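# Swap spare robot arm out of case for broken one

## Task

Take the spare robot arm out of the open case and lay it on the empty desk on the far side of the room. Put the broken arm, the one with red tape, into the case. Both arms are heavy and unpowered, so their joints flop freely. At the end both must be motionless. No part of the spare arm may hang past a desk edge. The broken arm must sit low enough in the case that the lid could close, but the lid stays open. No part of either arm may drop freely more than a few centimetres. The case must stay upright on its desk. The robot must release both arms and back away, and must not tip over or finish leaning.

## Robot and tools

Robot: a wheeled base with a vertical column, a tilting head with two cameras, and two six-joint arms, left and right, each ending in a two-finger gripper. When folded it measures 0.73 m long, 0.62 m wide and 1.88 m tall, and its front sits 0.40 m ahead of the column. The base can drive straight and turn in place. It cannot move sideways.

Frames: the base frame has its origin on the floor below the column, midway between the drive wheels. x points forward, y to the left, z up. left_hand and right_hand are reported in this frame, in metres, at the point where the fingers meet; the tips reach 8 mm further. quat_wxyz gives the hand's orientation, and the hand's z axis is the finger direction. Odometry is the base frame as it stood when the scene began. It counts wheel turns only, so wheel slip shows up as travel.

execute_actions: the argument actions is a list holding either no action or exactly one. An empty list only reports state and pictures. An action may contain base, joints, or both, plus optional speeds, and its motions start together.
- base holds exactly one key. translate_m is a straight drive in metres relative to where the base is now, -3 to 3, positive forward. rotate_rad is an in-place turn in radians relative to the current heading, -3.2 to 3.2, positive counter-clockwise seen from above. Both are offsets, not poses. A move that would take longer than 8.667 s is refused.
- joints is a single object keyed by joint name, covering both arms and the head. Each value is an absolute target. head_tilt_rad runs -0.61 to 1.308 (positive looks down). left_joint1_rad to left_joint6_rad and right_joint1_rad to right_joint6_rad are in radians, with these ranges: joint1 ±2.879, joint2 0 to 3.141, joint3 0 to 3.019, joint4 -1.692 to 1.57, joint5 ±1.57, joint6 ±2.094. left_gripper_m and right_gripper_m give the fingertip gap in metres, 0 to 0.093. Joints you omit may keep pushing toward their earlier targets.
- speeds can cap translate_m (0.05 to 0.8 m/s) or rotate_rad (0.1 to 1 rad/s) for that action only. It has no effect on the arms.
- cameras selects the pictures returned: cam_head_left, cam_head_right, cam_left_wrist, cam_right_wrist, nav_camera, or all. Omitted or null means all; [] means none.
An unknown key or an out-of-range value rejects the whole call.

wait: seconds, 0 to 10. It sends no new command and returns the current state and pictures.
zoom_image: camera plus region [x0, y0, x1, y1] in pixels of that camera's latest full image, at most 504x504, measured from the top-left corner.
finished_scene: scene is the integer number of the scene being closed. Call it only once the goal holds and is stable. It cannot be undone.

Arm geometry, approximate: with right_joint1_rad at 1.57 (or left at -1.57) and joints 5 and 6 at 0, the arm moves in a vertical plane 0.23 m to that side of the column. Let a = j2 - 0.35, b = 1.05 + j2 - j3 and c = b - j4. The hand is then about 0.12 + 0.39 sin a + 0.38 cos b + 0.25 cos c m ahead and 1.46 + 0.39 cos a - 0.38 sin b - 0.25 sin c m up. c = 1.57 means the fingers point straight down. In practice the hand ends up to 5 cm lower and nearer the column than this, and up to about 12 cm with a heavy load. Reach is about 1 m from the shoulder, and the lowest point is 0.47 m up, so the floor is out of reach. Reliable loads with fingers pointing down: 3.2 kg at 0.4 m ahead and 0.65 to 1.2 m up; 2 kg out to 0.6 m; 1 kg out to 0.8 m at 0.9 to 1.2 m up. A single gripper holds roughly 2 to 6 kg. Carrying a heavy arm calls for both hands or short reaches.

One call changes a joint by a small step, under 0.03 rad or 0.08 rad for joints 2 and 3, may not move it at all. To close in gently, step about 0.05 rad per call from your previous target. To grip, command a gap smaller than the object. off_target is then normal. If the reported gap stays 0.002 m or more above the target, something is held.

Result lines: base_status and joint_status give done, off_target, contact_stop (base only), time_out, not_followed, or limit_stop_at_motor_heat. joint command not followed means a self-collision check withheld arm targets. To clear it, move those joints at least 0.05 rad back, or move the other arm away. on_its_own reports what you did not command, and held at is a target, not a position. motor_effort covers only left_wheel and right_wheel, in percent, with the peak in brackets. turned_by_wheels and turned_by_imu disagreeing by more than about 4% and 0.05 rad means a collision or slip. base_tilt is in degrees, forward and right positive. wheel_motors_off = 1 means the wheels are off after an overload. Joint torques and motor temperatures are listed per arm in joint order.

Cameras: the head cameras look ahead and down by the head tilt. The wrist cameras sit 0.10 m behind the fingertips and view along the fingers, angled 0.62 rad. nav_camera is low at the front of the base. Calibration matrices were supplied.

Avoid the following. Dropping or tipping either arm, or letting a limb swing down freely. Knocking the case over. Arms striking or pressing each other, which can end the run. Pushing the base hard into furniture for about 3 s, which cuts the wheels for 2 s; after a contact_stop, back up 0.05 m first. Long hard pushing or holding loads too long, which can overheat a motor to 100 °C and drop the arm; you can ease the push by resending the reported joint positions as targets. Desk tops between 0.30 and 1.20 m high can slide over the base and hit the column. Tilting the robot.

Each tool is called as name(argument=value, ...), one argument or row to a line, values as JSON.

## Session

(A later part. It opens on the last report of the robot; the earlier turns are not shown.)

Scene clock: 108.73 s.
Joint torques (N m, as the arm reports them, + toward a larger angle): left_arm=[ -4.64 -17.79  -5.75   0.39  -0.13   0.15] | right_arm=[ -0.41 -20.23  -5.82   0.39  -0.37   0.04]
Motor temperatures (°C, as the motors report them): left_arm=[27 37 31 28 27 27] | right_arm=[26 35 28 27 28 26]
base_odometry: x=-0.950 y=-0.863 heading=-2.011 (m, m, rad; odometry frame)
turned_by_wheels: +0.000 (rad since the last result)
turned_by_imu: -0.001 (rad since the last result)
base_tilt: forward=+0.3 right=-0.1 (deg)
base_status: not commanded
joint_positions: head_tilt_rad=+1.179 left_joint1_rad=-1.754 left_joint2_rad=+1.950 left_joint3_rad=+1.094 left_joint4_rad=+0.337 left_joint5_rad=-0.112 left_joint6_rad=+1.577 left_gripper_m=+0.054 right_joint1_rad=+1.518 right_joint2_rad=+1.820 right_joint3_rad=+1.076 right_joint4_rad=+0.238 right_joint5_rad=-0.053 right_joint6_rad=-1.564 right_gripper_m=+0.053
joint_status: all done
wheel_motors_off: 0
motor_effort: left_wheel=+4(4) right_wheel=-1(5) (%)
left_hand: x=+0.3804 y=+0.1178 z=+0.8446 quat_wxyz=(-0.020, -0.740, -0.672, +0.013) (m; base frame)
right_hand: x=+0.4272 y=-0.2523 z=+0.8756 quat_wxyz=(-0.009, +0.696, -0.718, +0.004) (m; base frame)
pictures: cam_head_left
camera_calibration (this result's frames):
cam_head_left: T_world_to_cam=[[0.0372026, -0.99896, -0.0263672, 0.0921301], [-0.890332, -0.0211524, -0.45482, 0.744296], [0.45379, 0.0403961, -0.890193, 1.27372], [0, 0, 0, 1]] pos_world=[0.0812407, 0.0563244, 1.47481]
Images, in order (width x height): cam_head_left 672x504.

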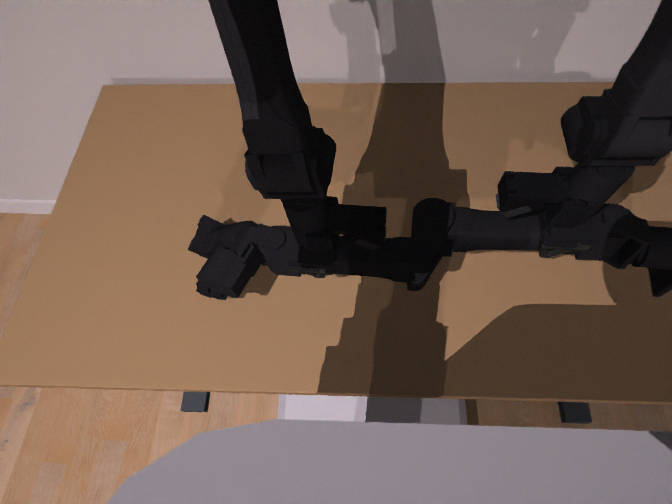

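execute_actions(
  actions=[
    {"joints": {"left_joint1_rad": -1.76, "left_joint2_rad": 1.973, "left_joint3_rad": 1.151, "left_joint4_rad": 0.338, "left_joint5_rad": -0.109, "left_joint6_rad": 1.587, "right_joint1_rad": 1.523, "right_joint2_rad": 1.837, "right_joint3_rad": 1.127, "right_joint4_rad": 0.245, "right_joint5_rad": -0.054, "right_joint6_rad": -1.555}},
  ],
  cameras=["cam_head_left"],
)

Scene clock: 110.87 s.
Joint torques (N m, as the arm reports them, + toward a larger angle): left_arm=[ -4.56 -17.73  -5.44   0.03   0.08   0.09] | right_arm=[ -0.37 -20.09  -6.48   0.21  -0.16   0.02]
Motor temperatures (°C, as the motors report them): left_arm=[27 37 31 28 27 27] | right_arm=[26 35 28 27 28 26]
base_odometry: x=-0.950 y=-0.863 heading=-2.011 (m, m, rad; odometry frame)
turned_by_wheels: +0.000 (rad since the last result)
turned_by_imu: -0.001 (rad since the last result)
base_tilt: forward=+0.3 right=+0.0 (deg)
base_status: not commanded
joint_positions: head_tilt_rad=+1.179 left_joint1_rad=-1.746 left_joint2_rad=+2.035 left_joint3_rad=+1.185 left_joint4_rad=+0.337 left_joint5_rad=-0.111 left_joint6_rad=+1.586 left_gripper_m=+0.054 right_joint1_rad=+1.519 right_joint2_rad=+1.914 right_joint3_rad=+1.165 right_joint4_rad=+0.244 right_joint5_rad=-0.056 right_joint6_rad=-1.559 right_gripper_m=+0.053
joint_status: all done
wheel_motors_off: 0
motor_effort: left_wheel=+4(4) right_wheel=-3(4) (%)
left_hand: x=+0.3820 y=+0.1178 z=+0.8109 quat_wxyz=(-0.020, -0.742, -0.670, +0.009) (m; base frame)
right_hand: x=+0.4277 y=-0.2527 z=+0.8400 quat_wxyz=(-0.011, +0.694, -0.720, +0.003) (m; base frame)
pictures: cam_head_left
camera_calibration (this result's frames):
cam_head_left: T_world_to_cam=[[0.0372026, -0.99896, -0.0263672, 0.0921301], [-0.890332, -0.0211524, -0.45482, 0.744296], [0.45379, 0.0403961, -0.890193, 1.27372], [0, 0, 0, 1]] pos_world=[0.0812407, 0.0563244, 1.47481]
Images, in order (width x height): cam_head_left 672x504.

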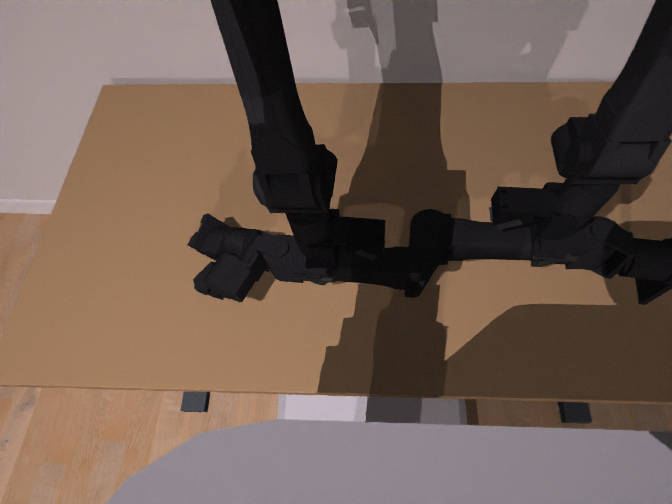

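execute_actions(
  actions=[
    {"joints": {"left_joint1_rad": -1.752, "left_joint2_rad": 2.062, "left_joint3_rad": 1.243, "left_joint4_rad": 0.325, "left_joint5_rad": -0.103, "left_joint6_rad": 1.592, "right_joint1_rad": 1.525, "right_joint2_rad": 1.919, "right_joint3_rad": 1.21, "right_joint4_rad": 0.242, "right_joint5_rad": -0.052, "right_joint6_rad": -1.554}},
  ],
  cameras=["cam_head_left"],
)

Scene clock: 112.50 s.
Joint torques (N m, as the arm reports them, + toward a larger angle): left_arm=[ -4.4  -16.53  -4.75  -0.07   0.02   0.11] | right_arm=[ -0.37 -20.93  -6.36  -0.09  -0.18   0.02]
Motor temperatures (°C, as the motors report them): left_arm=[27 37 31 28 27 27] | right_arm=[26 36 28 27 28 26]
base_odometry: x=-0.950 y=-0.863 heading=-2.011 (m, m, rad; odometry frame)
turned_by_wheels: +0.000 (rad since the last result)
turned_by_imu: -0.001 (rad since the last result)
base_tilt: forward=+0.3 right=-0.1 (deg)
base_status: not commanded
joint_positions: head_tilt_rad=+1.179 left_joint1_rad=-1.740 left_joint2_rad=+2.108 left_joint3_rad=+1.271 left_joint4_rad=+0.329 left_joint5_rad=-0.102 left_joint6_rad=+1.589 left_gripper_m=+0.054 right_joint1_rad=+1.520 right_joint2_rad=+1.991 right_joint3_rad=+1.248 right_joint4_rad=+0.247 right_joint5_rad=-0.053 right_joint6_rad=-1.559 right_gripper_m=+0.053
joint_status: all done
wheel_motors_off: 0
motor_effort: left_wheel=+4(4) right_wheel=-5(4) (%)
left_hand: x=+0.3834 y=+0.1168 z=+0.7815 quat_wxyz=(-0.023, -0.741, -0.671, +0.009) (m; base frame)
right_hand: x=+0.4308 y=-0.2541 z=+0.8098 quat_wxyz=(-0.013, +0.694, -0.720, +0.007) (m; base frame)
pictures: cam_head_left
camera_calibration (this result's frames):
cam_head_left: T_world_to_cam=[[0.0372026, -0.99896, -0.0263672, 0.0921301], [-0.890332, -0.0211524, -0.45482, 0.744296], [0.45379, 0.0403961, -0.890193, 1.27372], [0, 0, 0, 1]] pos_world=[0.0812407, 0.0563244, 1.47481]
Images, in order (width x height): cam_head_left 672x504.

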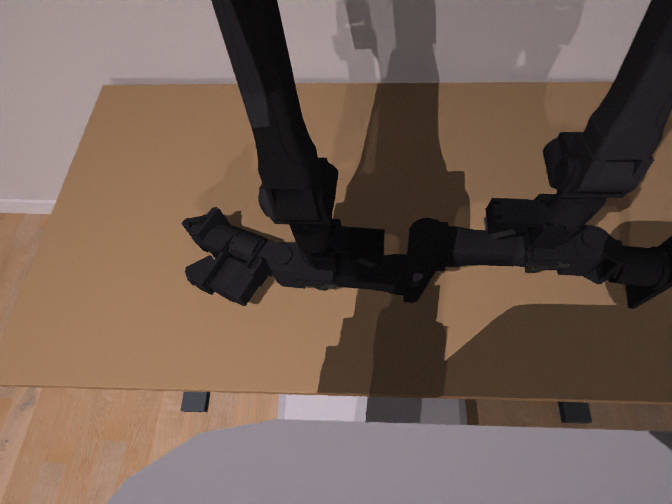

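execute_actions(
  actions=[
    {"joints": {"left_joint1_rad": -1.746, "left_joint2_rad": 2.118, "left_joint3_rad": 1.307, "left_joint4_rad": 0.312, "left_joint5_rad": -0.098, "left_joint6_rad": 1.594, "right_joint1_rad": 1.526, "right_joint2_rad": 1.977, "right_joint3_rad": 1.268, "right_joint4_rad": 0.236, "right_joint5_rad": -0.05, "right_joint6_rad": -1.554}},
  ],
  cameras=["cam_head_left"],
)

Scene clock: 113.83 s.
Joint torques (N m, as the arm reports them, + toward a larger angle): left_arm=[ -4.46 -16.83  -4.65  -0.28  -0.13   0.15] | right_arm=[ -0.36 -20.21  -5.65  -0.33  -0.31   0.03]
Motor temperatures (°C, as the motors report them): left_arm=[27 37 31 28 27 27] | right_arm=[26 36 28 27 28 26]
base_odometry: x=-0.950 y=-0.863 heading=-2.011 (m, m, rad; odometry frame)
turned_by_wheels: +0.000 (rad since the last result)
turned_by_imu: +0.000 (rad since the last result)
base_tilt: forward=+0.3 right=-0.1 (deg)
base_status: not commanded
joint_positions: head_tilt_rad=+1.179 left_joint1_rad=-1.735 left_joint2_rad=+2.168 left_joint3_rad=+1.334 left_joint4_rad=+0.321 left_joint5_rad=-0.092 left_joint6_rad=+1.588 left_gripper_m=+0.054 right_joint1_rad=+1.520 right_joint2_rad=+2.045 right_joint3_rad=+1.300 right_joint4_rad=+0.247 right_joint5_rad=-0.048 right_joint6_rad=-1.561 right_gripper_m=+0.053
joint_status: all done
wheel_motors_off: 0
motor_effort: left_wheel=+4(4) right_wheel=-4(5) (%)
left_hand: x=+0.3782 y=+0.1157 z=+0.7583 quat_wxyz=(-0.023, -0.741, -0.672, +0.013) (m; base frame)
right_hand: x=+0.4275 y=-0.2552 z=+0.7893 quat_wxyz=(-0.010, +0.695, -0.719, +0.008) (m; base frame)
pictures: cam_head_left
camera_calibration (this result's frames):
cam_head_left: T_world_to_cam=[[0.0372026, -0.99896, -0.0263672, 0.0921301], [-0.890332, -0.0211524, -0.45482, 0.744296], [0.45379, 0.0403961, -0.890193, 1.27372], [0, 0, 0, 1]] pos_world=[0.0812407, 0.0563244, 1.47481]
Images, in order (width x height): cam_head_left 672x504.

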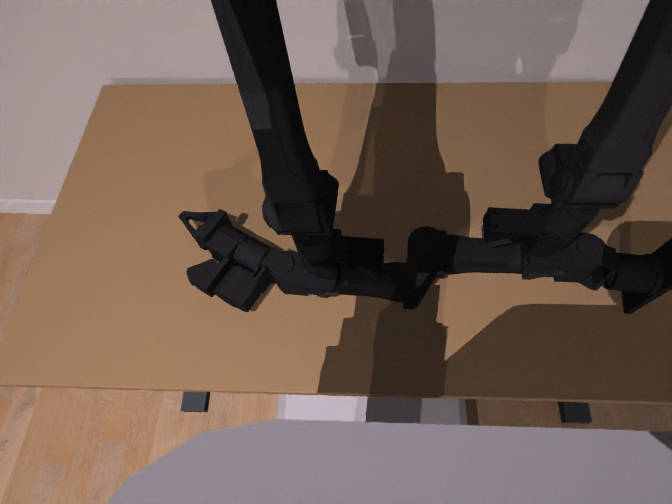

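Almost at rest. Ease the remaining load.

execute_actions(
  actions=[
    {"joints": {"left_joint1_rad": -1.738, "left_joint2_rad": 2.168, "left_joint3_rad": 1.342, "left_joint4_rad": 0.316, "left_joint5_rad": -0.094, "left_joint6_rad": 1.59, "right_joint1_rad": 1.522, "right_joint2_rad": 2.042, "right_joint3_rad": 1.308, "right_joint4_rad": 0.243, "right_joint5_rad": -0.049, "right_joint6_rad": -1.559}},
  ],
  cameras=["cam_head_right"],
)

Scene clock: 116.30 s.
Joint torques (N m, as the arm reports them, + toward a larger angle): left_arm=[ -3.65 -13.72  -2.6   -0.15  -0.05   0.11] | right_arm=[ -0.68 -15.74  -2.41   0.01  -0.3   -0.01]
Motor temperatures (°C, as the motors report them): left_arm=[27 37 31 28 27 27] | right_arm=[26 35 28 27 28 26]
base_odometry: x=-0.950 y=-0.863 heading=-2.011 (m, m, rad; odometry frame)
turned_by_wheels: +0.000 (rad since the last result)
turned_by_imu: -0.001 (rad since the last result)
base_tilt: forward=+0.3 right=-0.1 (deg)
base_status: not commanded
joint_positions: head_tilt_rad=+1.179 left_joint1_rad=-1.734 left_joint2_rad=+2.179 left_joint3_rad=+1.345 left_joint4_rad=+0.320 left_joint5_rad=-0.091 left_joint6_rad=+1.586 left_gripper_m=+0.054 right_joint1_rad=+1.520 right_joint2_rad=+2.051 right_joint3_rad=+1.306 right_joint4_rad=+0.246 right_joint5_rad=-0.047 right_joint6_rad=-1.562 right_gripper_m=+0.053
joint_status: all done
wheel_motors_off: 0
motor_effort: left_wheel=+4(4) right_wheel=-4(8) (%)
left_hand: x=+0.3773 y=+0.1159 z=+0.7544 quat_wxyz=(-0.023, -0.740, -0.672, +0.013) (m; base frame)
right_hand: x=+0.4276 y=-0.2555 z=+0.7871 quat_wxyz=(-0.010, +0.695, -0.719, +0.008) (m; base frame)
pictures: cam_head_right
camera_calibration (this result's frames):
cam_head_right: T_world_to_cam=[[0.0250081, -0.999493, -0.0196903, -0.0118615], [-0.890069, -0.0132941, -0.455631, 0.740263], [0.455139, 0.0289202, -0.889951, 1.26566], [0, 0, 0, 1]] pos_world=[0.0831308, -0.0386174, 1.46343]
Images, in order (width x height): cam_head_right 672x504.

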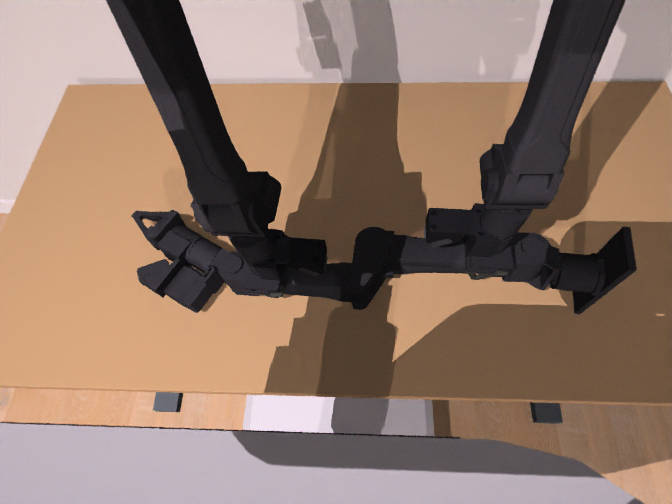

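execute_actions(
  actions=[
    {"joints": {"left_gripper_m": 0.093, "right_gripper_m": 0.093, "left_joint1_rad": -1.735, "left_joint2_rad": 2.175, "left_joint3_rad": 1.345, "left_joint4_rad": 0.32, "right_joint2_rad": 2.047, "right_joint3_rad": 1.306, "right_joint4_rad": 0.246}},
  ],
  cameras=[],
)

execute_actions(
  actions=[
    {"joints": {"left_joint1_rad": -1.754, "left_joint2_rad": 1.94, "left_joint3_rad": 1.094, "left_joint4_rad": 0.337, "left_joint5_rad": -0.108, "left_joint6_rad": 1.58, "right_joint1_rad": 1.518, "right_joint2_rad": 1.81, "right_joint3_rad": 1.076, "right_joint4_rad": 0.238, "right_joint5_rad": -0.05, "right_joint6_rad": -1.562}},
  ],
  cameras=["cam_head_right"],
)

Scene clock: 118.67 s.
Joint torques (N m, as the arm reports them, + toward a larger angle): left_arm=[ -3.88 -12.88  -2.45   0.08  -0.05   0.11] | right_arm=[ -0.75 -15.8   -2.49   0.2   -0.3    0.  ]
Motor temperatures (°C, as the motors report them): left_arm=[27 36 31 28 27 27] | right_arm=[26 35 28 27 28 26]
base_odometry: x=-0.950 y=-0.863 heading=-2.011 (m, m, rad; odometry frame)
turned_by_wheels: +0.000 (rad since the last result)
turned_by_imu: -0.001 (rad since the last result)
base_tilt: forward=+0.3 right=+0.0 (deg)
base_status: not commanded
joint_positions: head_tilt_rad=+1.179 left_joint1_rad=-1.734 left_joint2_rad=+2.179 left_joint3_rad=+1.345 left_joint4_rad=+0.320 left_joint5_rad=-0.091 left_joint6_rad=+1.586 left_gripper_m=+0.093 right_joint1_rad=+1.520 right_joint2_rad=+2.051 right_joint3_rad=+1.307 right_joint4_rad=+0.246 right_joint5_rad=-0.047 right_joint6_rad=-1.562 right_gripper_m=+0.093
joint_status: all done
wheel_motors_off: 0
motor_effort: left_wheel=+4(5) right_wheel=-3(4) (%)
left_hand: x=+0.3773 y=+0.1159 z=+0.7544 quat_wxyz=(-0.023, -0.740, -0.672, +0.013) (m; base frame)
right_hand: x=+0.4278 y=-0.2555 z=+0.7871 quat_wxyz=(-0.010, +0.695, -0.719, +0.008) (m; base frame)
pictures: none
No camera images: the call's "cameras" was empty. Leave "cameras" out to get every camera's image.

Scene clock: 119.83 s.
Joint torques (N m, as the arm reports them, + toward a larger angle): left_arm=[ -3.89 -12.1   -3.18   0.56  -0.02   0.04] | right_arm=[ -1.03 -14.79  -2.82  -0.17  -0.3   -0.03]
Motor temperatures (°C, as the motors report them): left_arm=[27 36 30 28 27 27] | right_arm=[26 35 28 27 28 26]
base_odometry: x=-0.950 y=-0.863 heading=-2.011 (m, m, rad; odometry frame)
turned_by_wheels: +0.000 (rad since the last result)
turned_by_imu: +0.000 (rad since the last result)
base_tilt: forward=+0.3 right=-0.1 (deg)
base_status: not commanded
joint_positions: head_tilt_rad=+1.179 left_joint1_rad=-1.746 left_joint2_rad=+1.930 left_joint3_rad=+1.105 left_joint4_rad=+0.328 left_joint5_rad=-0.106 left_joint6_rad=+1.582 left_gripper_m=+0.093 right_joint1_rad=+1.520 right_joint2_rad=+1.800 right_joint3_rad=+1.082 right_joint4_rad=+0.247 right_joint5_rad=-0.048 right_joint6_rad=-1.562 right_gripper_m=+0.093
joint_status: all done
wheel_motors_off: 0
motor_effort: left_wheel=+4(5) right_wheel=-2(4) (%)
left_hand: x=+0.3978 y=+0.1213 z=+0.8483 quat_wxyz=(-0.028, -0.740, -0.672, +0.006) (m; base frame)
right_hand: x=+0.4453 y=-0.2516 z=+0.8815 quat_wxyz=(-0.020, +0.696, -0.718, +0.018) (m; base frame)
pictures: cam_head_right
camera_calibration (this result's frames):
cam_head_right: T_world_to_cam=[[0.0250081, -0.999493, -0.0196903, -0.0118615], [-0.890069, -0.0132941, -0.455631, 0.740263], [0.455139, 0.0289202, -0.889951, 1.26566], [0, 0, 0, 1]] pos_world=[0.0831308, -0.0386174, 1.46343]
Images, in order (width x height): cam_head_right 672x504.

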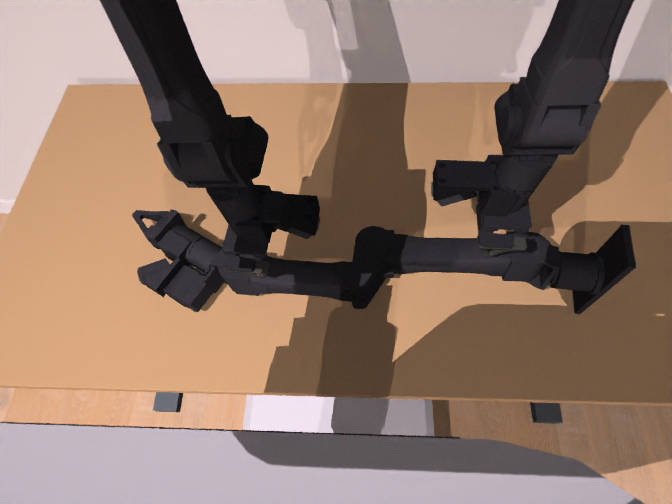

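execute_actions(
  actions=[
    {"base": {"translate_m": -1.2}, "joints": {"head_tilt_rad": 0.75, "left_joint1_rad": -1.57, "left_joint2_rad": 1.4, "left_joint3_rad": 0.7, "left_joint4_rad": 0.18, "left_joint5_rad": 0.0, "left_joint6_rad": 1.57, "right_joint1_rad": 1.57, "right_joint2_rad": 1.4, "right_joint3_rad": 0.7, "right_joint4_rad": 0.18, "right_joint5_rad": 0.0, "right_joint6_rad": -1.57}},
  ],
  cameras=["cam_head_left"],
)

execute_actions(
  actions=[
    {"base": {"rotate_rad": 1.61}},
  ],
  cameras=["cam_head_left", "cam_head_right"],
)

Scene clock: 128.53 s.
Joint torques (N m, as the arm reports them, + toward a larger angle): left_arm=[ -0.37 -11.37  -1.09  -0.38   0.08   0.01] | right_arm=[ -0.14 -12.9   -1.96  -0.38  -0.16  -0.08]
Motor temperatures (°C, as the motors report them): left_arm=[27 36 30 28 27 27] | right_arm=[26 35 28 27 28 26]
base_odometry: x=-0.438 y=+0.223 heading=-2.011 (m, m, rad; odometry frame)
turned_by_wheels: +0.000 (rad since the last result)
turned_by_imu: -0.005 (rad since the last result)
base_tilt: forward=+0.2 right=-0.1 (deg)
base_status: done
joint_positions: head_tilt_rad=+0.766 left_joint1_rad=-1.569 left_joint2_rad=+1.388 left_joint3_rad=+0.700 left_joint4_rad=+0.190 left_joint5_rad=-0.002 left_joint6_rad=+1.575 left_gripper_m=+0.093 right_joint1_rad=+1.573 right_joint2_rad=+1.389 right_joint3_rad=+0.700 right_joint4_rad=+0.194 right_joint5_rad=-0.001 right_joint6_rad=-1.565 right_gripper_m=+0.093
joint_status: all done
wheel_motors_off: 0
motor_effort: left_wheel=+1(45) right_wheel=-2(56) (%)
left_hand: x=+0.3997 y=+0.2260 z=+1.0278 quat_wxyz=(-0.008, -0.708, -0.706, -0.010) (m; base frame)
right_hand: x=+0.4005 y=-0.2239 z=+1.0275 quat_wxyz=(-0.011, +0.705, -0.709, +0.009) (m; base frame)
pictures: cam_head_left
camera_calibration (this result's frames):
cam_head_left: T_world_to_cam=[[0.0446592, -0.99896, -0.00920979, 0.0653348], [-0.632773, -0.0211524, -0.774048, 1.22303], [0.773048, 0.0403961, -0.63306, 0.861776], [0, 0, 0, 1]] pos_world=[0.104788, 0.0563244, 1.49284]
Images, in order (width x height): cam_head_left 672x504.

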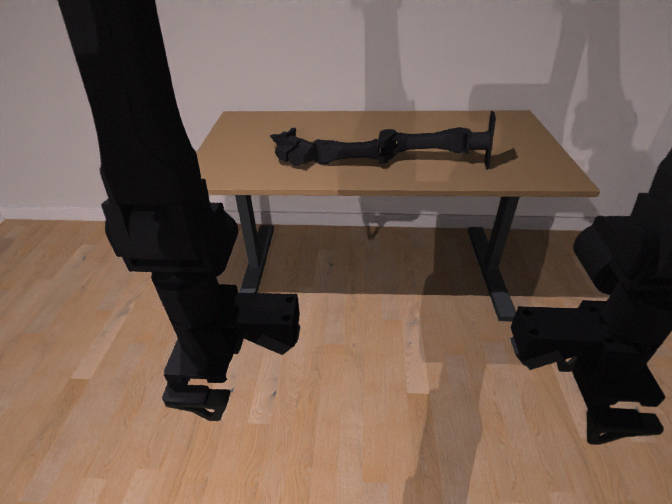

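Scene clock: 131.43 s.
Joint torques (N m, as the arm reports them, + toward a larger angle): left_arm=[ -0.1  -11.4   -1.26  -0.32   0.06   0.01] | right_arm=[ -0.17 -12.6   -2.14  -0.43  -0.16  -0.08]
Motor temperatures (°C, as the motors report them): left_arm=[27 36 30 28 27 27] | right_arm=[26 34 27 27 28 26]
base_odometry: x=-0.438 y=+0.223 heading=-0.401 (m, m, rad; odometry frame)
turned_by_wheels: +1.610 (rad since the last result)
turned_by_imu: +1.587 (rad since the last result)
base_tilt: forward=+0.2 right=+0.0 (deg)
base_status: done
joint_positions: head_tilt_rad=+0.766 left_joint1_rad=-1.569 left_joint2_rad=+1.388 left_joint3_rad=+0.700 left_joint4_rad=+0.190 left_joint5_rad=-0.002 left_joint6_rad=+1.575 left_gripper_m=+0.093 right_joint1_rad=+1.573 right_joint2_rad=+1.389 right_joint3_rad=+0.702 right_joint4_rad=+0.194 right_joint5_rad=-0.001 right_joint6_rad=-1.565 right_gripper_m=+0.093
joint_status: not commanded
wheel_motors_off: 0
motor_effort: left_wheel=+0(32) right_wheel=+0(43) (%)
left_hand: x=+0.3997 y=+0.2260 z=+1.0278 quat_wxyz=(-0.008, -0.708, -0.706, -0.010) (m; base frame)
right_hand: x=+0.4015 y=-0.2239 z=+1.0275 quat_wxyz=(-0.012, +0.705, -0.709, +0.009) (m; base frame)
pictures: cam_head_left, cam_head_right
camera_calibration (this result's frames):
cam_head_left: T_world_to_cam=[[0.0446592, -0.99896, -0.00920978, 0.0653348], [-0.632773, -0.0211524, -0.774048, 1.22303], [0.773048, 0.0403961, -0.63306, 0.861776], [0, 0, 0, 1]] pos_world=[0.104788, 0.0563244, 1.49284]
cam_head_right: T_world_to_cam=[[0.0308099, -0.999493, -0.00799139, -0.0301679], [-0.632207, -0.0132941, -0.774685, 1.21871], [0.774187, 0.0289202, -0.632296, 0.852921], [0, 0, 0, 1]] pos_world=[0.111089, -0.0386174, 1.48318]
Images, in order (width x height): cam_head_left 672x504, cam_head_right 672x504.

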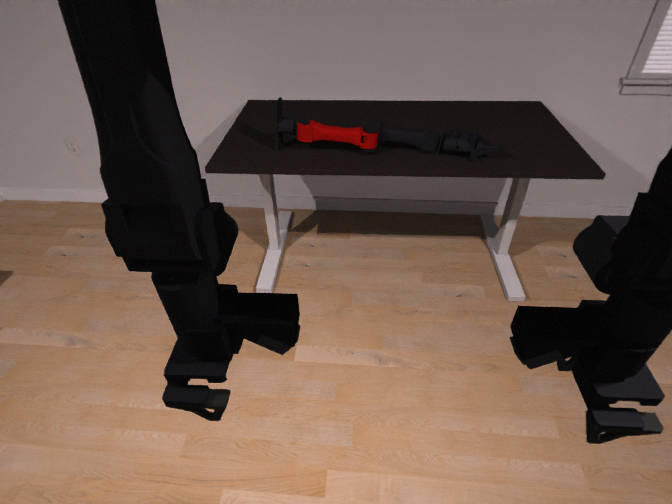

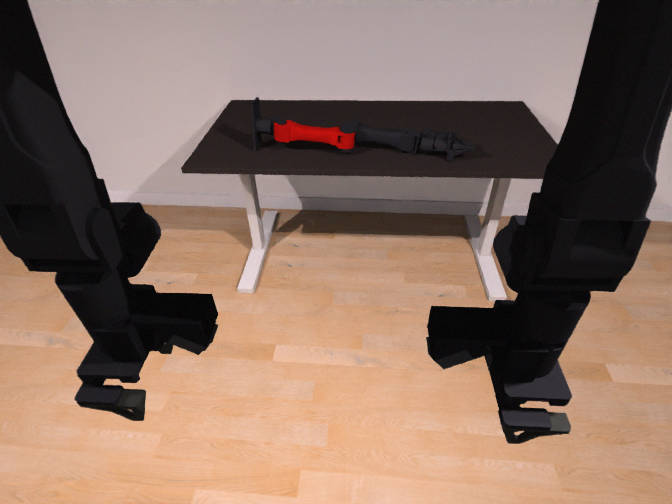

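execute_actions(
  actions=[
    {"base": {"translate_m": 1.32}, "joints": {"head_tilt_rad": 1.18}},
  ],
  cameras=["cam_head_left", "cam_head_right", "cam_left_wrist", "cam_right_wrist"],
)

Scene clock: 136.57 s.
Joint torques (N m, as the arm reports them, + toward a larger angle): left_arm=[ -0.06 -11.2   -1.23  -0.32   0.06   0.02] | right_arm=[ -0.19 -12.8   -2.35  -0.46  -0.15  -0.08]
Motor temperatures (°C, as the motors report them): left_arm=[27 35 30 28 27 27] | right_arm=[26 34 27 27 28 26]
base_odometry: x=+0.777 y=-0.292 heading=-0.401 (m, m, rad; odometry frame)
turned_by_wheels: +0.000 (rad since the last result)
turned_by_imu: +0.002 (rad since the last result)
base_tilt: forward=+0.3 right=-0.1 (deg)
base_status: done
joint_positions: head_tilt_rad=+1.179 left_joint1_rad=-1.569 left_joint2_rad=+1.388 left_joint3_rad=+0.702 left_joint4_rad=+0.190 left_joint5_rad=-0.002 left_joint6_rad=+1.575 left_gripper_m=+0.093 right_joint1_rad=+1.573 right_joint2_rad=+1.389 right_joint3_rad=+0.704 right_joint4_rad=+0.194 right_joint5_rad=-0.001 right_joint6_rad=-1.565 right_gripper_m=+0.093
joint_status: all done
wheel_motors_off: 0
motor_effort: left_wheel=+0(41) right_wheel=+0(62) (%)
left_hand: x=+0.4013 y=+0.2260 z=+1.0276 quat_wxyz=(-0.009, -0.708, -0.706, -0.011) (m; base frame)
right_hand: x=+0.4027 y=-0.2239 z=+1.0273 quat_wxyz=(-0.013, +0.705, -0.709, +0.010) (m; base frame)
pictures: cam_head_left, cam_head_right, cam_left_wrist, cam_right_wrist
camera_calibration (this result's frames):
cam_head_left: T_world_to_cam=[[0.0372029, -0.99896, -0.0263668, 0.0921294], [-0.890327, -0.0211524, -0.45483, 0.744311], [0.453799, 0.0403961, -0.890188, 1.27372], [0, 0, 0, 1]] pos_world=[0.0812414, 0.0563244, 1.47481]
cam_head_right: T_world_to_cam=[[0.0250083, -0.999493, -0.01969, -0.0118619], [-0.890065, -0.0132941, -0.455641, 0.740277], [0.455148, 0.0289202, -0.889946, 1.26565], [0, 0, 0, 1]] pos_world=[0.0831316, -0.0386174, 1.46343]
cam_left_wrist: T_world_to_cam=[[-0.999404, 0.0178552, -0.0295408, 0.432575], [-0.00299156, 0.807793, 0.589459, -0.787281], [0.0343878, 0.589196, -0.807258, 0.808179], [0, 0, 0, 1]] pos_world=[0.40217, 0.15206, 1.12926]
cam_right_wrist: T_world_to_cam=[[0.999157, -0.0312109, 0.0266738, -0.43675], [-0.0408367, -0.822582, 0.567178, -0.74247], [0.00423929, -0.567789, -0.823163, 0.843169], [0, 0, 0, 1]] pos_world=[0.402487, -0.145632, 1.12683]
Images, in order (width x height): cam_head_left 672x504, cam_head_right 672x504, cam_left_wrist 672x504, cam_right_wrist 672x504.

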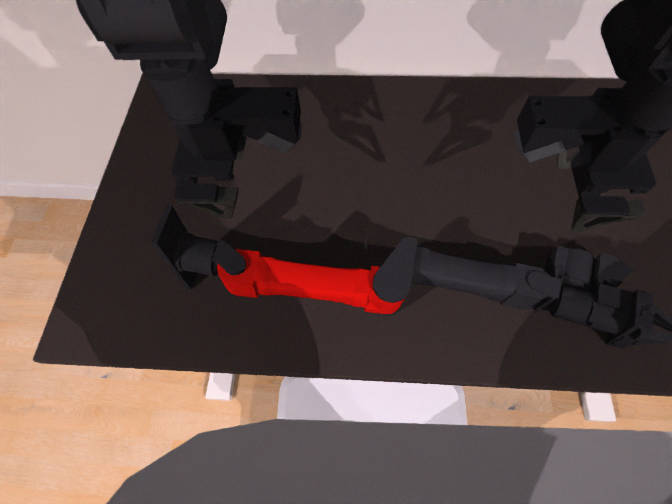

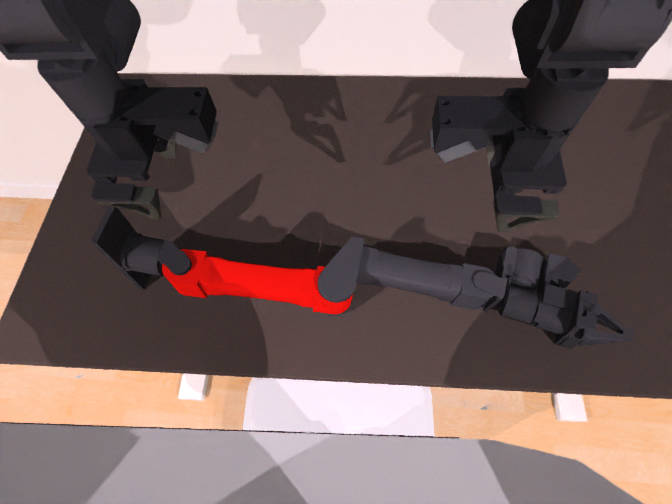

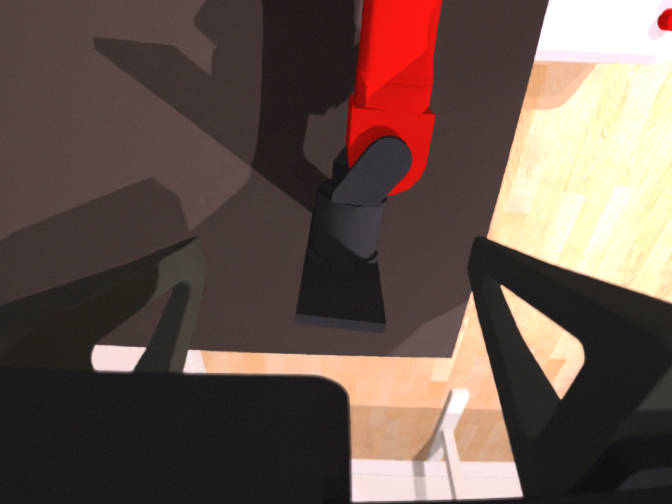

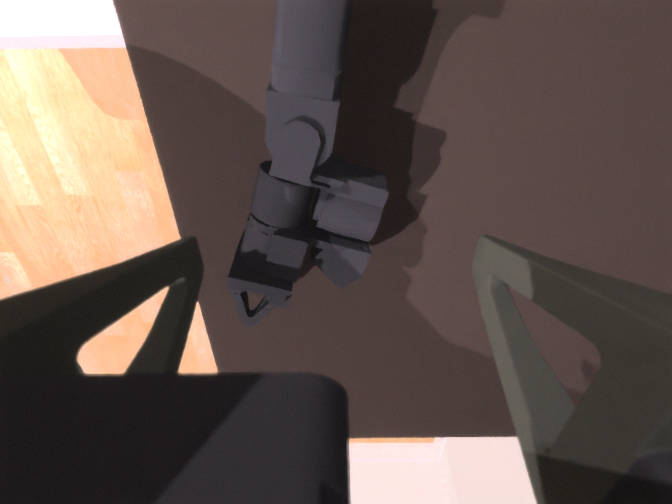

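execute_actions(
  actions=[
    {"joints": {"left_joint1_rad": -1.62, "left_joint2_rad": 1.868, "left_joint3_rad": 0.951, "left_joint4_rad": 0.418, "left_joint5_rad": -0.048, "left_joint6_rad": 1.643, "right_joint1_rad": 1.65, "right_joint2_rad": 1.91, "right_joint3_rad": 1.059, "right_joint4_rad": 0.35, "right_joint5_rad": 0.072, "right_joint6_rad": -1.36}},
  ],
  cameras=["cam_left_wrist", "cam_right_wrist"],
)

Scene clock: 144.40 s.
Joint torques (N m, as the arm reports them, + toward a larger angle): left_arm=[ -0.94 -14.03  -3.35   0.17  -0.1    0.15] | right_arm=[  1.19 -15.35  -3.66   0.39  -0.13   0.05]
Motor temperatures (°C, as the motors report them): left_arm=[27 35 30 28 27 27] | right_arm=[26 34 27 27 28 26]
base_odometry: x=+0.777 y=-0.292 heading=-0.401 (m, m, rad; odometry frame)
turned_by_wheels: +0.000 (rad since the last result)
turned_by_imu: -0.001 (rad since the last result)
base_tilt: forward=+0.3 right=+0.0 (deg)
base_status: not commanded
joint_positions: head_tilt_rad=+1.179 left_joint1_rad=-1.622 left_joint2_rad=+1.887 left_joint3_rad=+0.950 left_joint4_rad=+0.415 left_joint5_rad=-0.045 left_joint6_rad=+1.637 left_gripper_m=+0.093 right_joint1_rad=+1.655 right_joint2_rad=+1.929 right_joint3_rad=+1.059 right_joint4_rad=+0.345 right_joint5_rad=+0.070 right_joint6_rad=-1.370 right_gripper_m=+0.093
joint_status: all done
wheel_motors_off: 0
motor_effort: left_wheel=+2(2) right_wheel=-2(1) (%)
left_hand: x=+0.3548 y=+0.1993 z=+0.8726 quat_wxyz=(+0.000, -0.739, -0.674, -0.001) (m; base frame)
right_hand: x=+0.3781 y=-0.1802 z=+0.8481 quat_wxyz=(-0.001, +0.649, -0.761, -0.001) (m; base frame)
pictures: cam_left_wrist, cam_right_wrist
camera_calibration (this result's frames):
cam_left_wrist: T_world_to_cam=[[-0.994357, 0.106044, -0.00302493, 0.339501], [0.0840732, 0.805091, 0.587162, -0.702851], [0.0647003, 0.583595, -0.809463, 0.692599], [0, 0, 0, 1]] pos_world=[0.351865, 0.12566, 0.974348]
cam_right_wrist: T_world_to_cam=[[0.982982, -0.18363, -0.00520139, -0.400395], [-0.148177, -0.809299, 0.5684, -0.563999], [-0.108584, -0.557956, -0.822736, 0.764589], [0, 0, 0, 1]] pos_world=[0.393032, -0.103362, 0.947549]
Images, in order (width x height): cam_left_wrist 672x504, cam_right_wrist 672x504.

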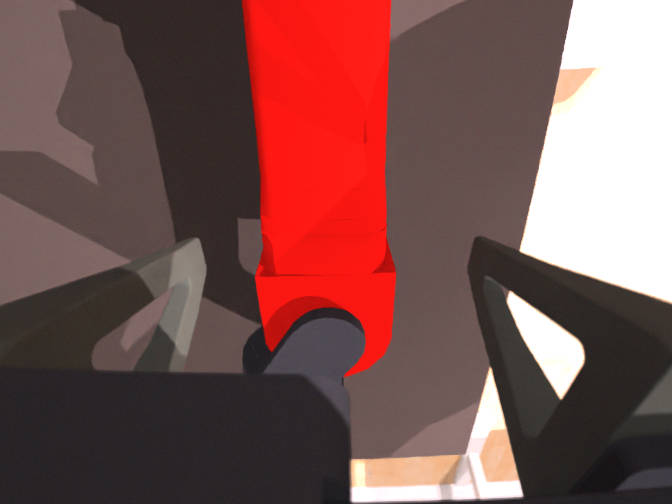

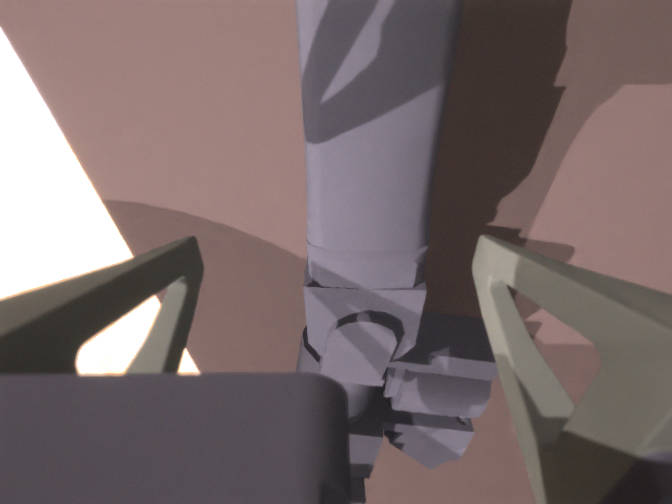

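execute_actions(
  actions=[
    {"joints": {"left_joint1_rad": -1.642, "left_joint2_rad": 1.994, "left_joint3_rad": 1.051, "left_joint4_rad": 0.418, "left_joint5_rad": -0.058, "left_joint6_rad": 1.613, "right_joint1_rad": 1.63, "right_joint2_rad": 2.027, "right_joint3_rad": 1.166, "right_joint4_rad": 0.332, "right_joint5_rad": 0.058, "right_joint6_rad": -1.385}},
  ],
  cameras=["cam_left_wrist", "cam_right_wrist"],
)

Scene clock: 148.70 s.
Joint torques (N m, as the arm reports them, + toward a larger angle): left_arm=[ -1.91 -11.32  -4.29   0.29  -0.07   0.03] | right_arm=[  0.79 -13.97  -4.17  -0.16  -0.25  -0.07]
Motor temperatures (°C, as the motors report them): left_arm=[27 35 30 28 27 27] | right_arm=[26 34 27 27 28 26]
base_odometry: x=+0.777 y=-0.292 heading=-0.401 (m, m, rad; odometry frame)
turned_by_wheels: +0.000 (rad since the last result)
turned_by_imu: -0.001 (rad since the last result)
base_tilt: forward=+0.2 right=+0.0 (deg)
base_status: not commanded
joint_positions: head_tilt_rad=+1.179 left_joint1_rad=-1.636 left_joint2_rad=+1.983 left_joint3_rad=+1.063 left_joint4_rad=+0.415 left_joint5_rad=-0.056 left_joint6_rad=+1.617 left_gripper_m=+0.093 right_joint1_rad=+1.636 right_joint2_rad=+2.012 right_joint3_rad=+1.176 right_joint4_rad=+0.340 right_joint5_rad=+0.059 right_joint6_rad=-1.381 right_gripper_m=+0.093
joint_status: all done
wheel_motors_off: 0
motor_effort: left_wheel=+1(2) right_wheel=+0(4) (%)
left_hand: x=+0.3647 y=+0.1895 z=+0.8337 quat_wxyz=(-0.007, -0.734, -0.679, -0.007) (m; base frame)
right_hand: x=+0.3955 y=-0.1890 z=+0.8114 quat_wxyz=(-0.010, +0.649, -0.761, +0.010) (m; base frame)
pictures: cam_left_wrist, cam_right_wrist
camera_calibration (this result's frames):
cam_left_wrist: T_world_to_cam=[[-0.995503, 0.0922842, -0.0213833, 0.368532], [0.0622768, 0.807665, 0.586343, -0.664758], [0.0713808, 0.582375, -0.80978, 0.664287], [0, 0, 0, 1]] pos_world=[0.360857, 0.116028, 0.935583]
cam_right_wrist: T_world_to_cam=[[0.982685, -0.183892, 0.0226895, -0.441837], [-0.163998, -0.806242, 0.568401, -0.540797], [-0.0862309, -0.56228, -0.822439, 0.721522], [0, 0, 0, 1]] pos_world=[0.407714, -0.111566, 0.910822]
Images, in order (width x height): cam_left_wrist 672x504, cam_right_wrist 672x504.

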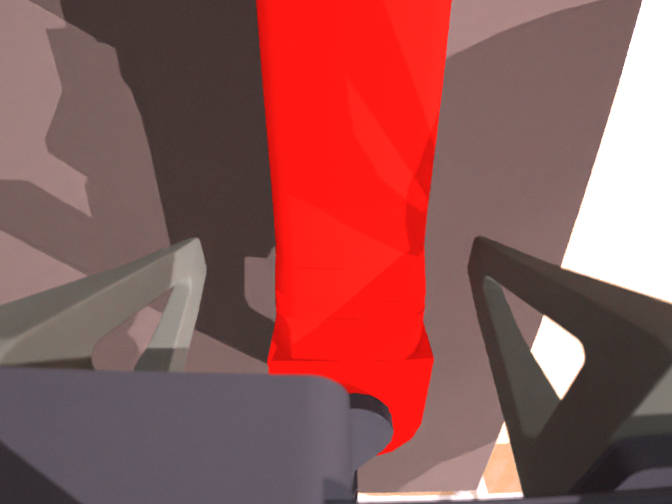

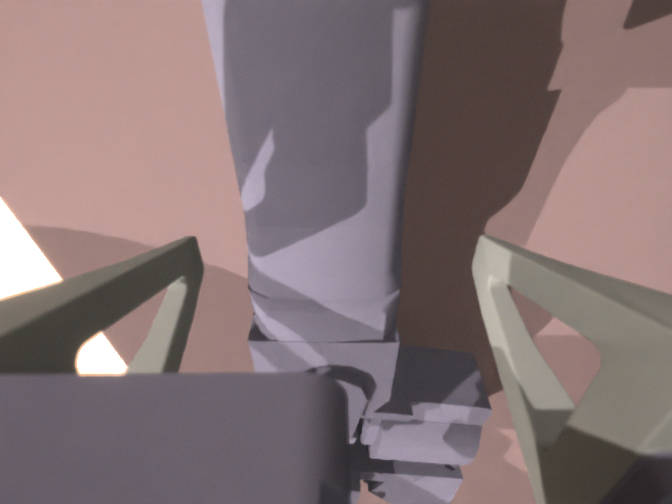

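execute_actions(
  actions=[
    {"joints": {"left_joint2_rad": 2.071, "left_joint3_rad": 1.112, "left_joint4_rad": 0.418, "right_joint2_rad": 2.098, "right_joint3_rad": 1.228, "right_joint4_rad": 0.325}},
  ],
  cameras=[],
)

Scene clock: 151.27 s.
Joint torques (N m, as the arm reports them, + toward a larger angle): left_arm=[ -1.83 -11.42  -4.03   0.12  -0.07   0.03] | right_arm=[  0.63 -13.01  -4.3   -0.46  -0.25  -0.07]
Motor temperatures (°C, as the motors report them): left_arm=[27 35 30 28 27 27] | right_arm=[26 34 27 27 28 26]
base_odometry: x=+0.777 y=-0.292 heading=-0.401 (m, m, rad; odometry frame)
turned_by_wheels: +0.000 (rad since the last result)
turned_by_imu: -0.001 (rad since the last result)
base_tilt: forward=+0.3 right=+0.0 (deg)
base_status: not commanded
joint_positions: head_tilt_rad=+1.179 left_joint1_rad=-1.636 left_joint2_rad=+2.062 left_joint3_rad=+1.118 left_joint4_rad=+0.415 left_joint5_rad=-0.056 left_joint6_rad=+1.617 left_gripper_m=+0.093 right_joint1_rad=+1.636 right_joint2_rad=+2.085 right_joint3_rad=+1.235 right_joint4_rad=+0.338 right_joint5_rad=+0.059 right_joint6_rad=-1.381 right_gripper_m=+0.093
joint_status: all done
wheel_motors_off: 0
motor_effort: left_wheel=+2(2) right_wheel=+0(3) (%)
left_hand: x=+0.3471 y=+0.1885 z=+0.8069 quat_wxyz=(+0.001, -0.735, -0.679, +0.002) (m; base frame)
right_hand: x=+0.3832 y=-0.1879 z=+0.7851 quat_wxyz=(-0.004, +0.649, -0.761, +0.005) (m; base frame)
pictures: none
No camera images: the call's "cameras" was empty. Leave "cameras" out to get every camera's image.

execute_actions(
  actions=[
    {"joints": {"left_joint2_rad": 2.127, "left_joint3_rad": 1.204, "left_joint4_rad": 0.372, "right_joint2_rad": 2.163, "right_joint3_rad": 1.33, "right_joint4_rad": 0.285}},
  ],
  cameras=["cam_left_wrist", "cam_right_wrist"],
)

Scene clock: 153.20 s.
Joint torques (N m, as the arm reports them, + toward a larger angle): left_arm=[ -1.8  -11.06  -3.34  -0.42  -0.07   0.03] | right_arm=[  0.6  -13.14  -3.64  -0.54  -0.25  -0.07]
Motor temperatures (°C, as the motors report them): left_arm=[27 35 30 28 27 27] | right_arm=[26 34 27 27 28 26]
base_odometry: x=+0.777 y=-0.292 heading=-0.401 (m, m, rad; odometry frame)
turned_by_wheels: +0.000 (rad since the last result)
turned_by_imu: -0.001 (rad since the last result)
base_tilt: forward=+0.3 right=-0.1 (deg)
base_status: not commanded
joint_positions: head_tilt_rad=+1.179 left_joint1_rad=-1.636 left_joint2_rad=+2.114 left_joint3_rad=+1.204 left_joint4_rad=+0.384 left_joint5_rad=-0.056 left_joint6_rad=+1.617 left_gripper_m=+0.093 right_joint1_rad=+1.636 right_joint2_rad=+2.150 right_joint3_rad=+1.333 right_joint4_rad=+0.299 right_joint5_rad=+0.059 right_joint6_rad=-1.381 right_gripper_m=+0.093
joint_status: all done
wheel_motors_off: 0
motor_effort: left_wheel=+1(2) right_wheel=-2(2) (%)
left_hand: x=+0.3561 y=+0.1868 z=+0.7821 quat_wxyz=(+0.000, -0.734, -0.679, +0.001) (m; base frame)
right_hand: x=+0.3883 y=-0.1861 z=+0.7569 quat_wxyz=(-0.001, +0.649, -0.760, +0.003) (m; base frame)
pictures: cam_left_wrist, cam_right_wrist
camera_calibration (this result's frames):
cam_left_wrist: T_world_to_cam=[[-0.99562, 0.0934961, -0.0000953322, 0.342306], [0.0757435, 0.807173, 0.585436, -0.635878], [0.054813, 0.582864, -0.810719, 0.631263], [0, 0, 0, 1]] pos_world=[0.354368, 0.113318, 0.884075]
cam_right_wrist: T_world_to_cam=[[0.983176, -0.182657, 0.00111878, -0.416619], [-0.150398, -0.806027, 0.572452, -0.516985], [-0.103661, -0.562989, -0.819938, 0.682375], [0, 0, 0, 1]] pos_world=[0.402592, -0.108633, 0.85592]
Images, in order (width x height): cam_left_wrist 672x504, cam_right_wrist 672x504.

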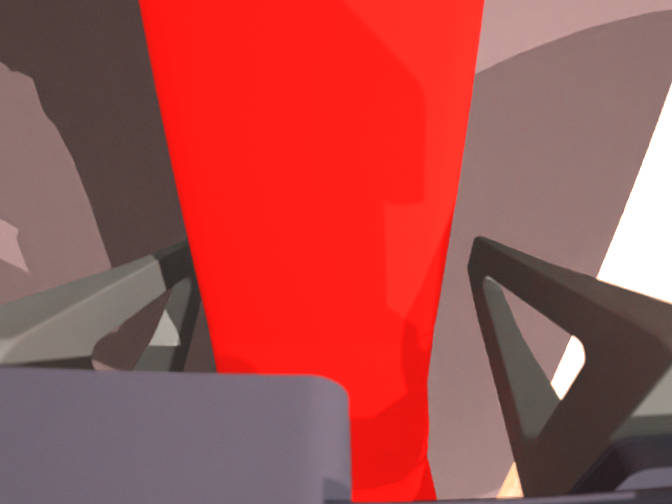

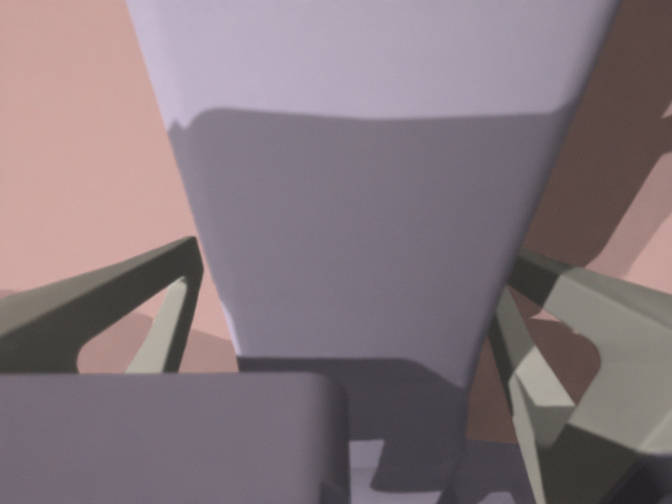

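execute_actions(
  actions=[
    {"joints": {"left_gripper_m": 0.0, "right_gripper_m": 0.0}},
  ],
  cameras=["cam_head_right"],
)

Scene clock: 154.60 s.
Joint torques (N m, as the arm reports them, + toward a larger angle): left_arm=[ -1.91 -11.03  -3.6   -0.45  -0.05   0.06] | right_arm=[  0.72 -13.16  -3.88  -0.44  -0.29  -0.04]
Motor temperatures (°C, as the motors report them): left_arm=[27 35 30 28 27 27] | right_arm=[26 34 27 27 28 26]
base_odometry: x=+0.777 y=-0.292 heading=-0.401 (m, m, rad; odometry frame)
turned_by_wheels: +0.000 (rad since the last result)
turned_by_imu: +0.000 (rad since the last result)
base_tilt: forward=+0.3 right=-0.1 (deg)
base_status: not commanded
joint_positions: head_tilt_rad=+1.179 left_joint1_rad=-1.636 left_joint2_rad=+2.114 left_joint3_rad=+1.209 left_joint4_rad=+0.383 left_joint5_rad=-0.056 left_joint6_rad=+1.615 left_gripper_m=+0.053 right_joint1_rad=+1.635 right_joint2_rad=+2.150 right_joint3_rad=+1.337 right_joint4_rad=+0.298 right_joint5_rad=+0.060 right_joint6_rad=-1.385 right_gripper_m=+0.053
joint_status: left_gripper_m off_target (ended at +0.053, target +0.000); right_gripper_m off_target (ended at +0.053, target +0.000)
wheel_motors_off: 0
motor_effort: left_wheel=+1(1) right_wheel=-2(5) (%)
left_hand: x=+0.3587 y=+0.1868 z=+0.7816 quat_wxyz=(-0.001, -0.734, -0.680, -0.001) (m; base frame)
right_hand: x=+0.3908 y=-0.1868 z=+0.7564 quat_wxyz=(-0.002, +0.650, -0.760, +0.005) (m; base frame)
pictures: cam_head_right
camera_calibration (this result's frames):
cam_head_right: T_world_to_cam=[[0.0250074, -0.999493, -0.0196911, -0.0118602], [-0.890085, -0.0132941, -0.455602, 0.740218], [0.455109, 0.0289202, -0.889966, 1.26569], [0, 0, 0, 1]] pos_world=[0.0831282, -0.0386174, 1.46343]
Images, in order (width x height): cam_head_right 672x504.

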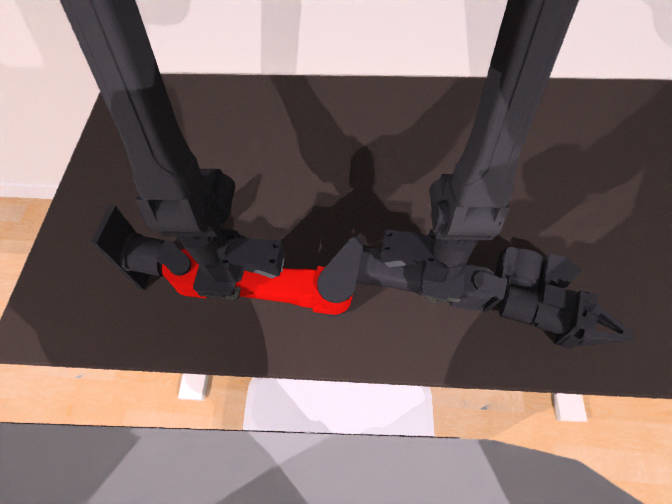

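execute_actions(
  actions=[
    {"joints": {"left_joint1_rad": -1.645, "left_joint2_rad": 1.9, "left_joint3_rad": 1.065, "left_joint4_rad": 0.377, "left_joint5_rad": -0.059, "left_joint6_rad": 1.613, "right_joint1_rad": 1.644, "right_joint2_rad": 1.95, "right_joint3_rad": 1.212, "right_joint4_rad": 0.28, "right_joint5_rad": 0.063, "right_joint6_rad": -1.383}},
  ],
  cameras=["cam_head_right"],
)

Scene clock: 161.00 s.
Joint torques (N m, as the arm reports them, + toward a larger angle): left_arm=[ -1.71 -20.41  -6.77   0.19   0.15   0.04] | right_arm=[  1.83 -21.72  -5.99  -0.34   0.08   0.  ]
Motor temperatures (°C, as the motors report them): left_arm=[27 35 30 28 27 27] | right_arm=[26 34 27 27 28 26]
base_odometry: x=+0.777 y=-0.292 heading=-0.401 (m, m, rad; odometry frame)
turned_by_wheels: +0.000 (rad since the last result)
turned_by_imu: -0.001 (rad since the last result)
base_tilt: forward=+0.3 right=-0.1 (deg)
base_status: not commanded
joint_positions: head_tilt_rad=+1.179 left_joint1_rad=-1.642 left_joint2_rad=+2.004 left_joint3_rad=+1.109 left_joint4_rad=+0.375 left_joint5_rad=-0.063 left_joint6_rad=+1.612 left_gripper_m=+0.053 right_joint1_rad=+1.636 right_joint2_rad=+2.049 right_joint3_rad=+1.241 right_joint4_rad=+0.290 right_joint5_rad=+0.055 right_joint6_rad=-1.383 right_gripper_m=+0.053
joint_status: all done
wheel_motors_off: 0
motor_effort: left_wheel=+1(1) right_wheel=-3(2) (%)
left_hand: x=+0.3683 y=+0.1857 z=+0.8221 quat_wxyz=(-0.001, -0.734, -0.680, -0.002) (m; base frame)
right_hand: x=+0.3988 y=-0.1869 z=+0.7939 quat_wxyz=(-0.003, +0.650, -0.760, +0.002) (m; base frame)
pictures: cam_head_right
camera_calibration (this result's frames):
cam_head_right: T_world_to_cam=[[0.0250074, -0.999493, -0.0196911, -0.0118602], [-0.890085, -0.0132941, -0.455601, 0.740218], [0.455109, 0.0289202, -0.889966, 1.26569], [0, 0, 0, 1]] pos_world=[0.0831282, -0.0386174, 1.46343]
Images, in order (width x height): cam_head_right 672x504.

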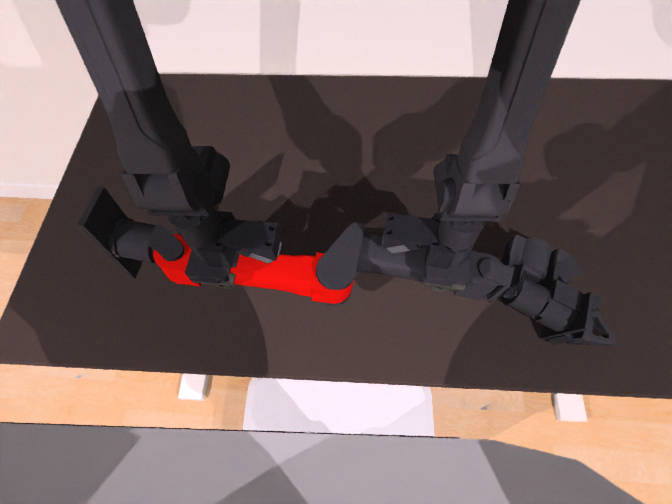

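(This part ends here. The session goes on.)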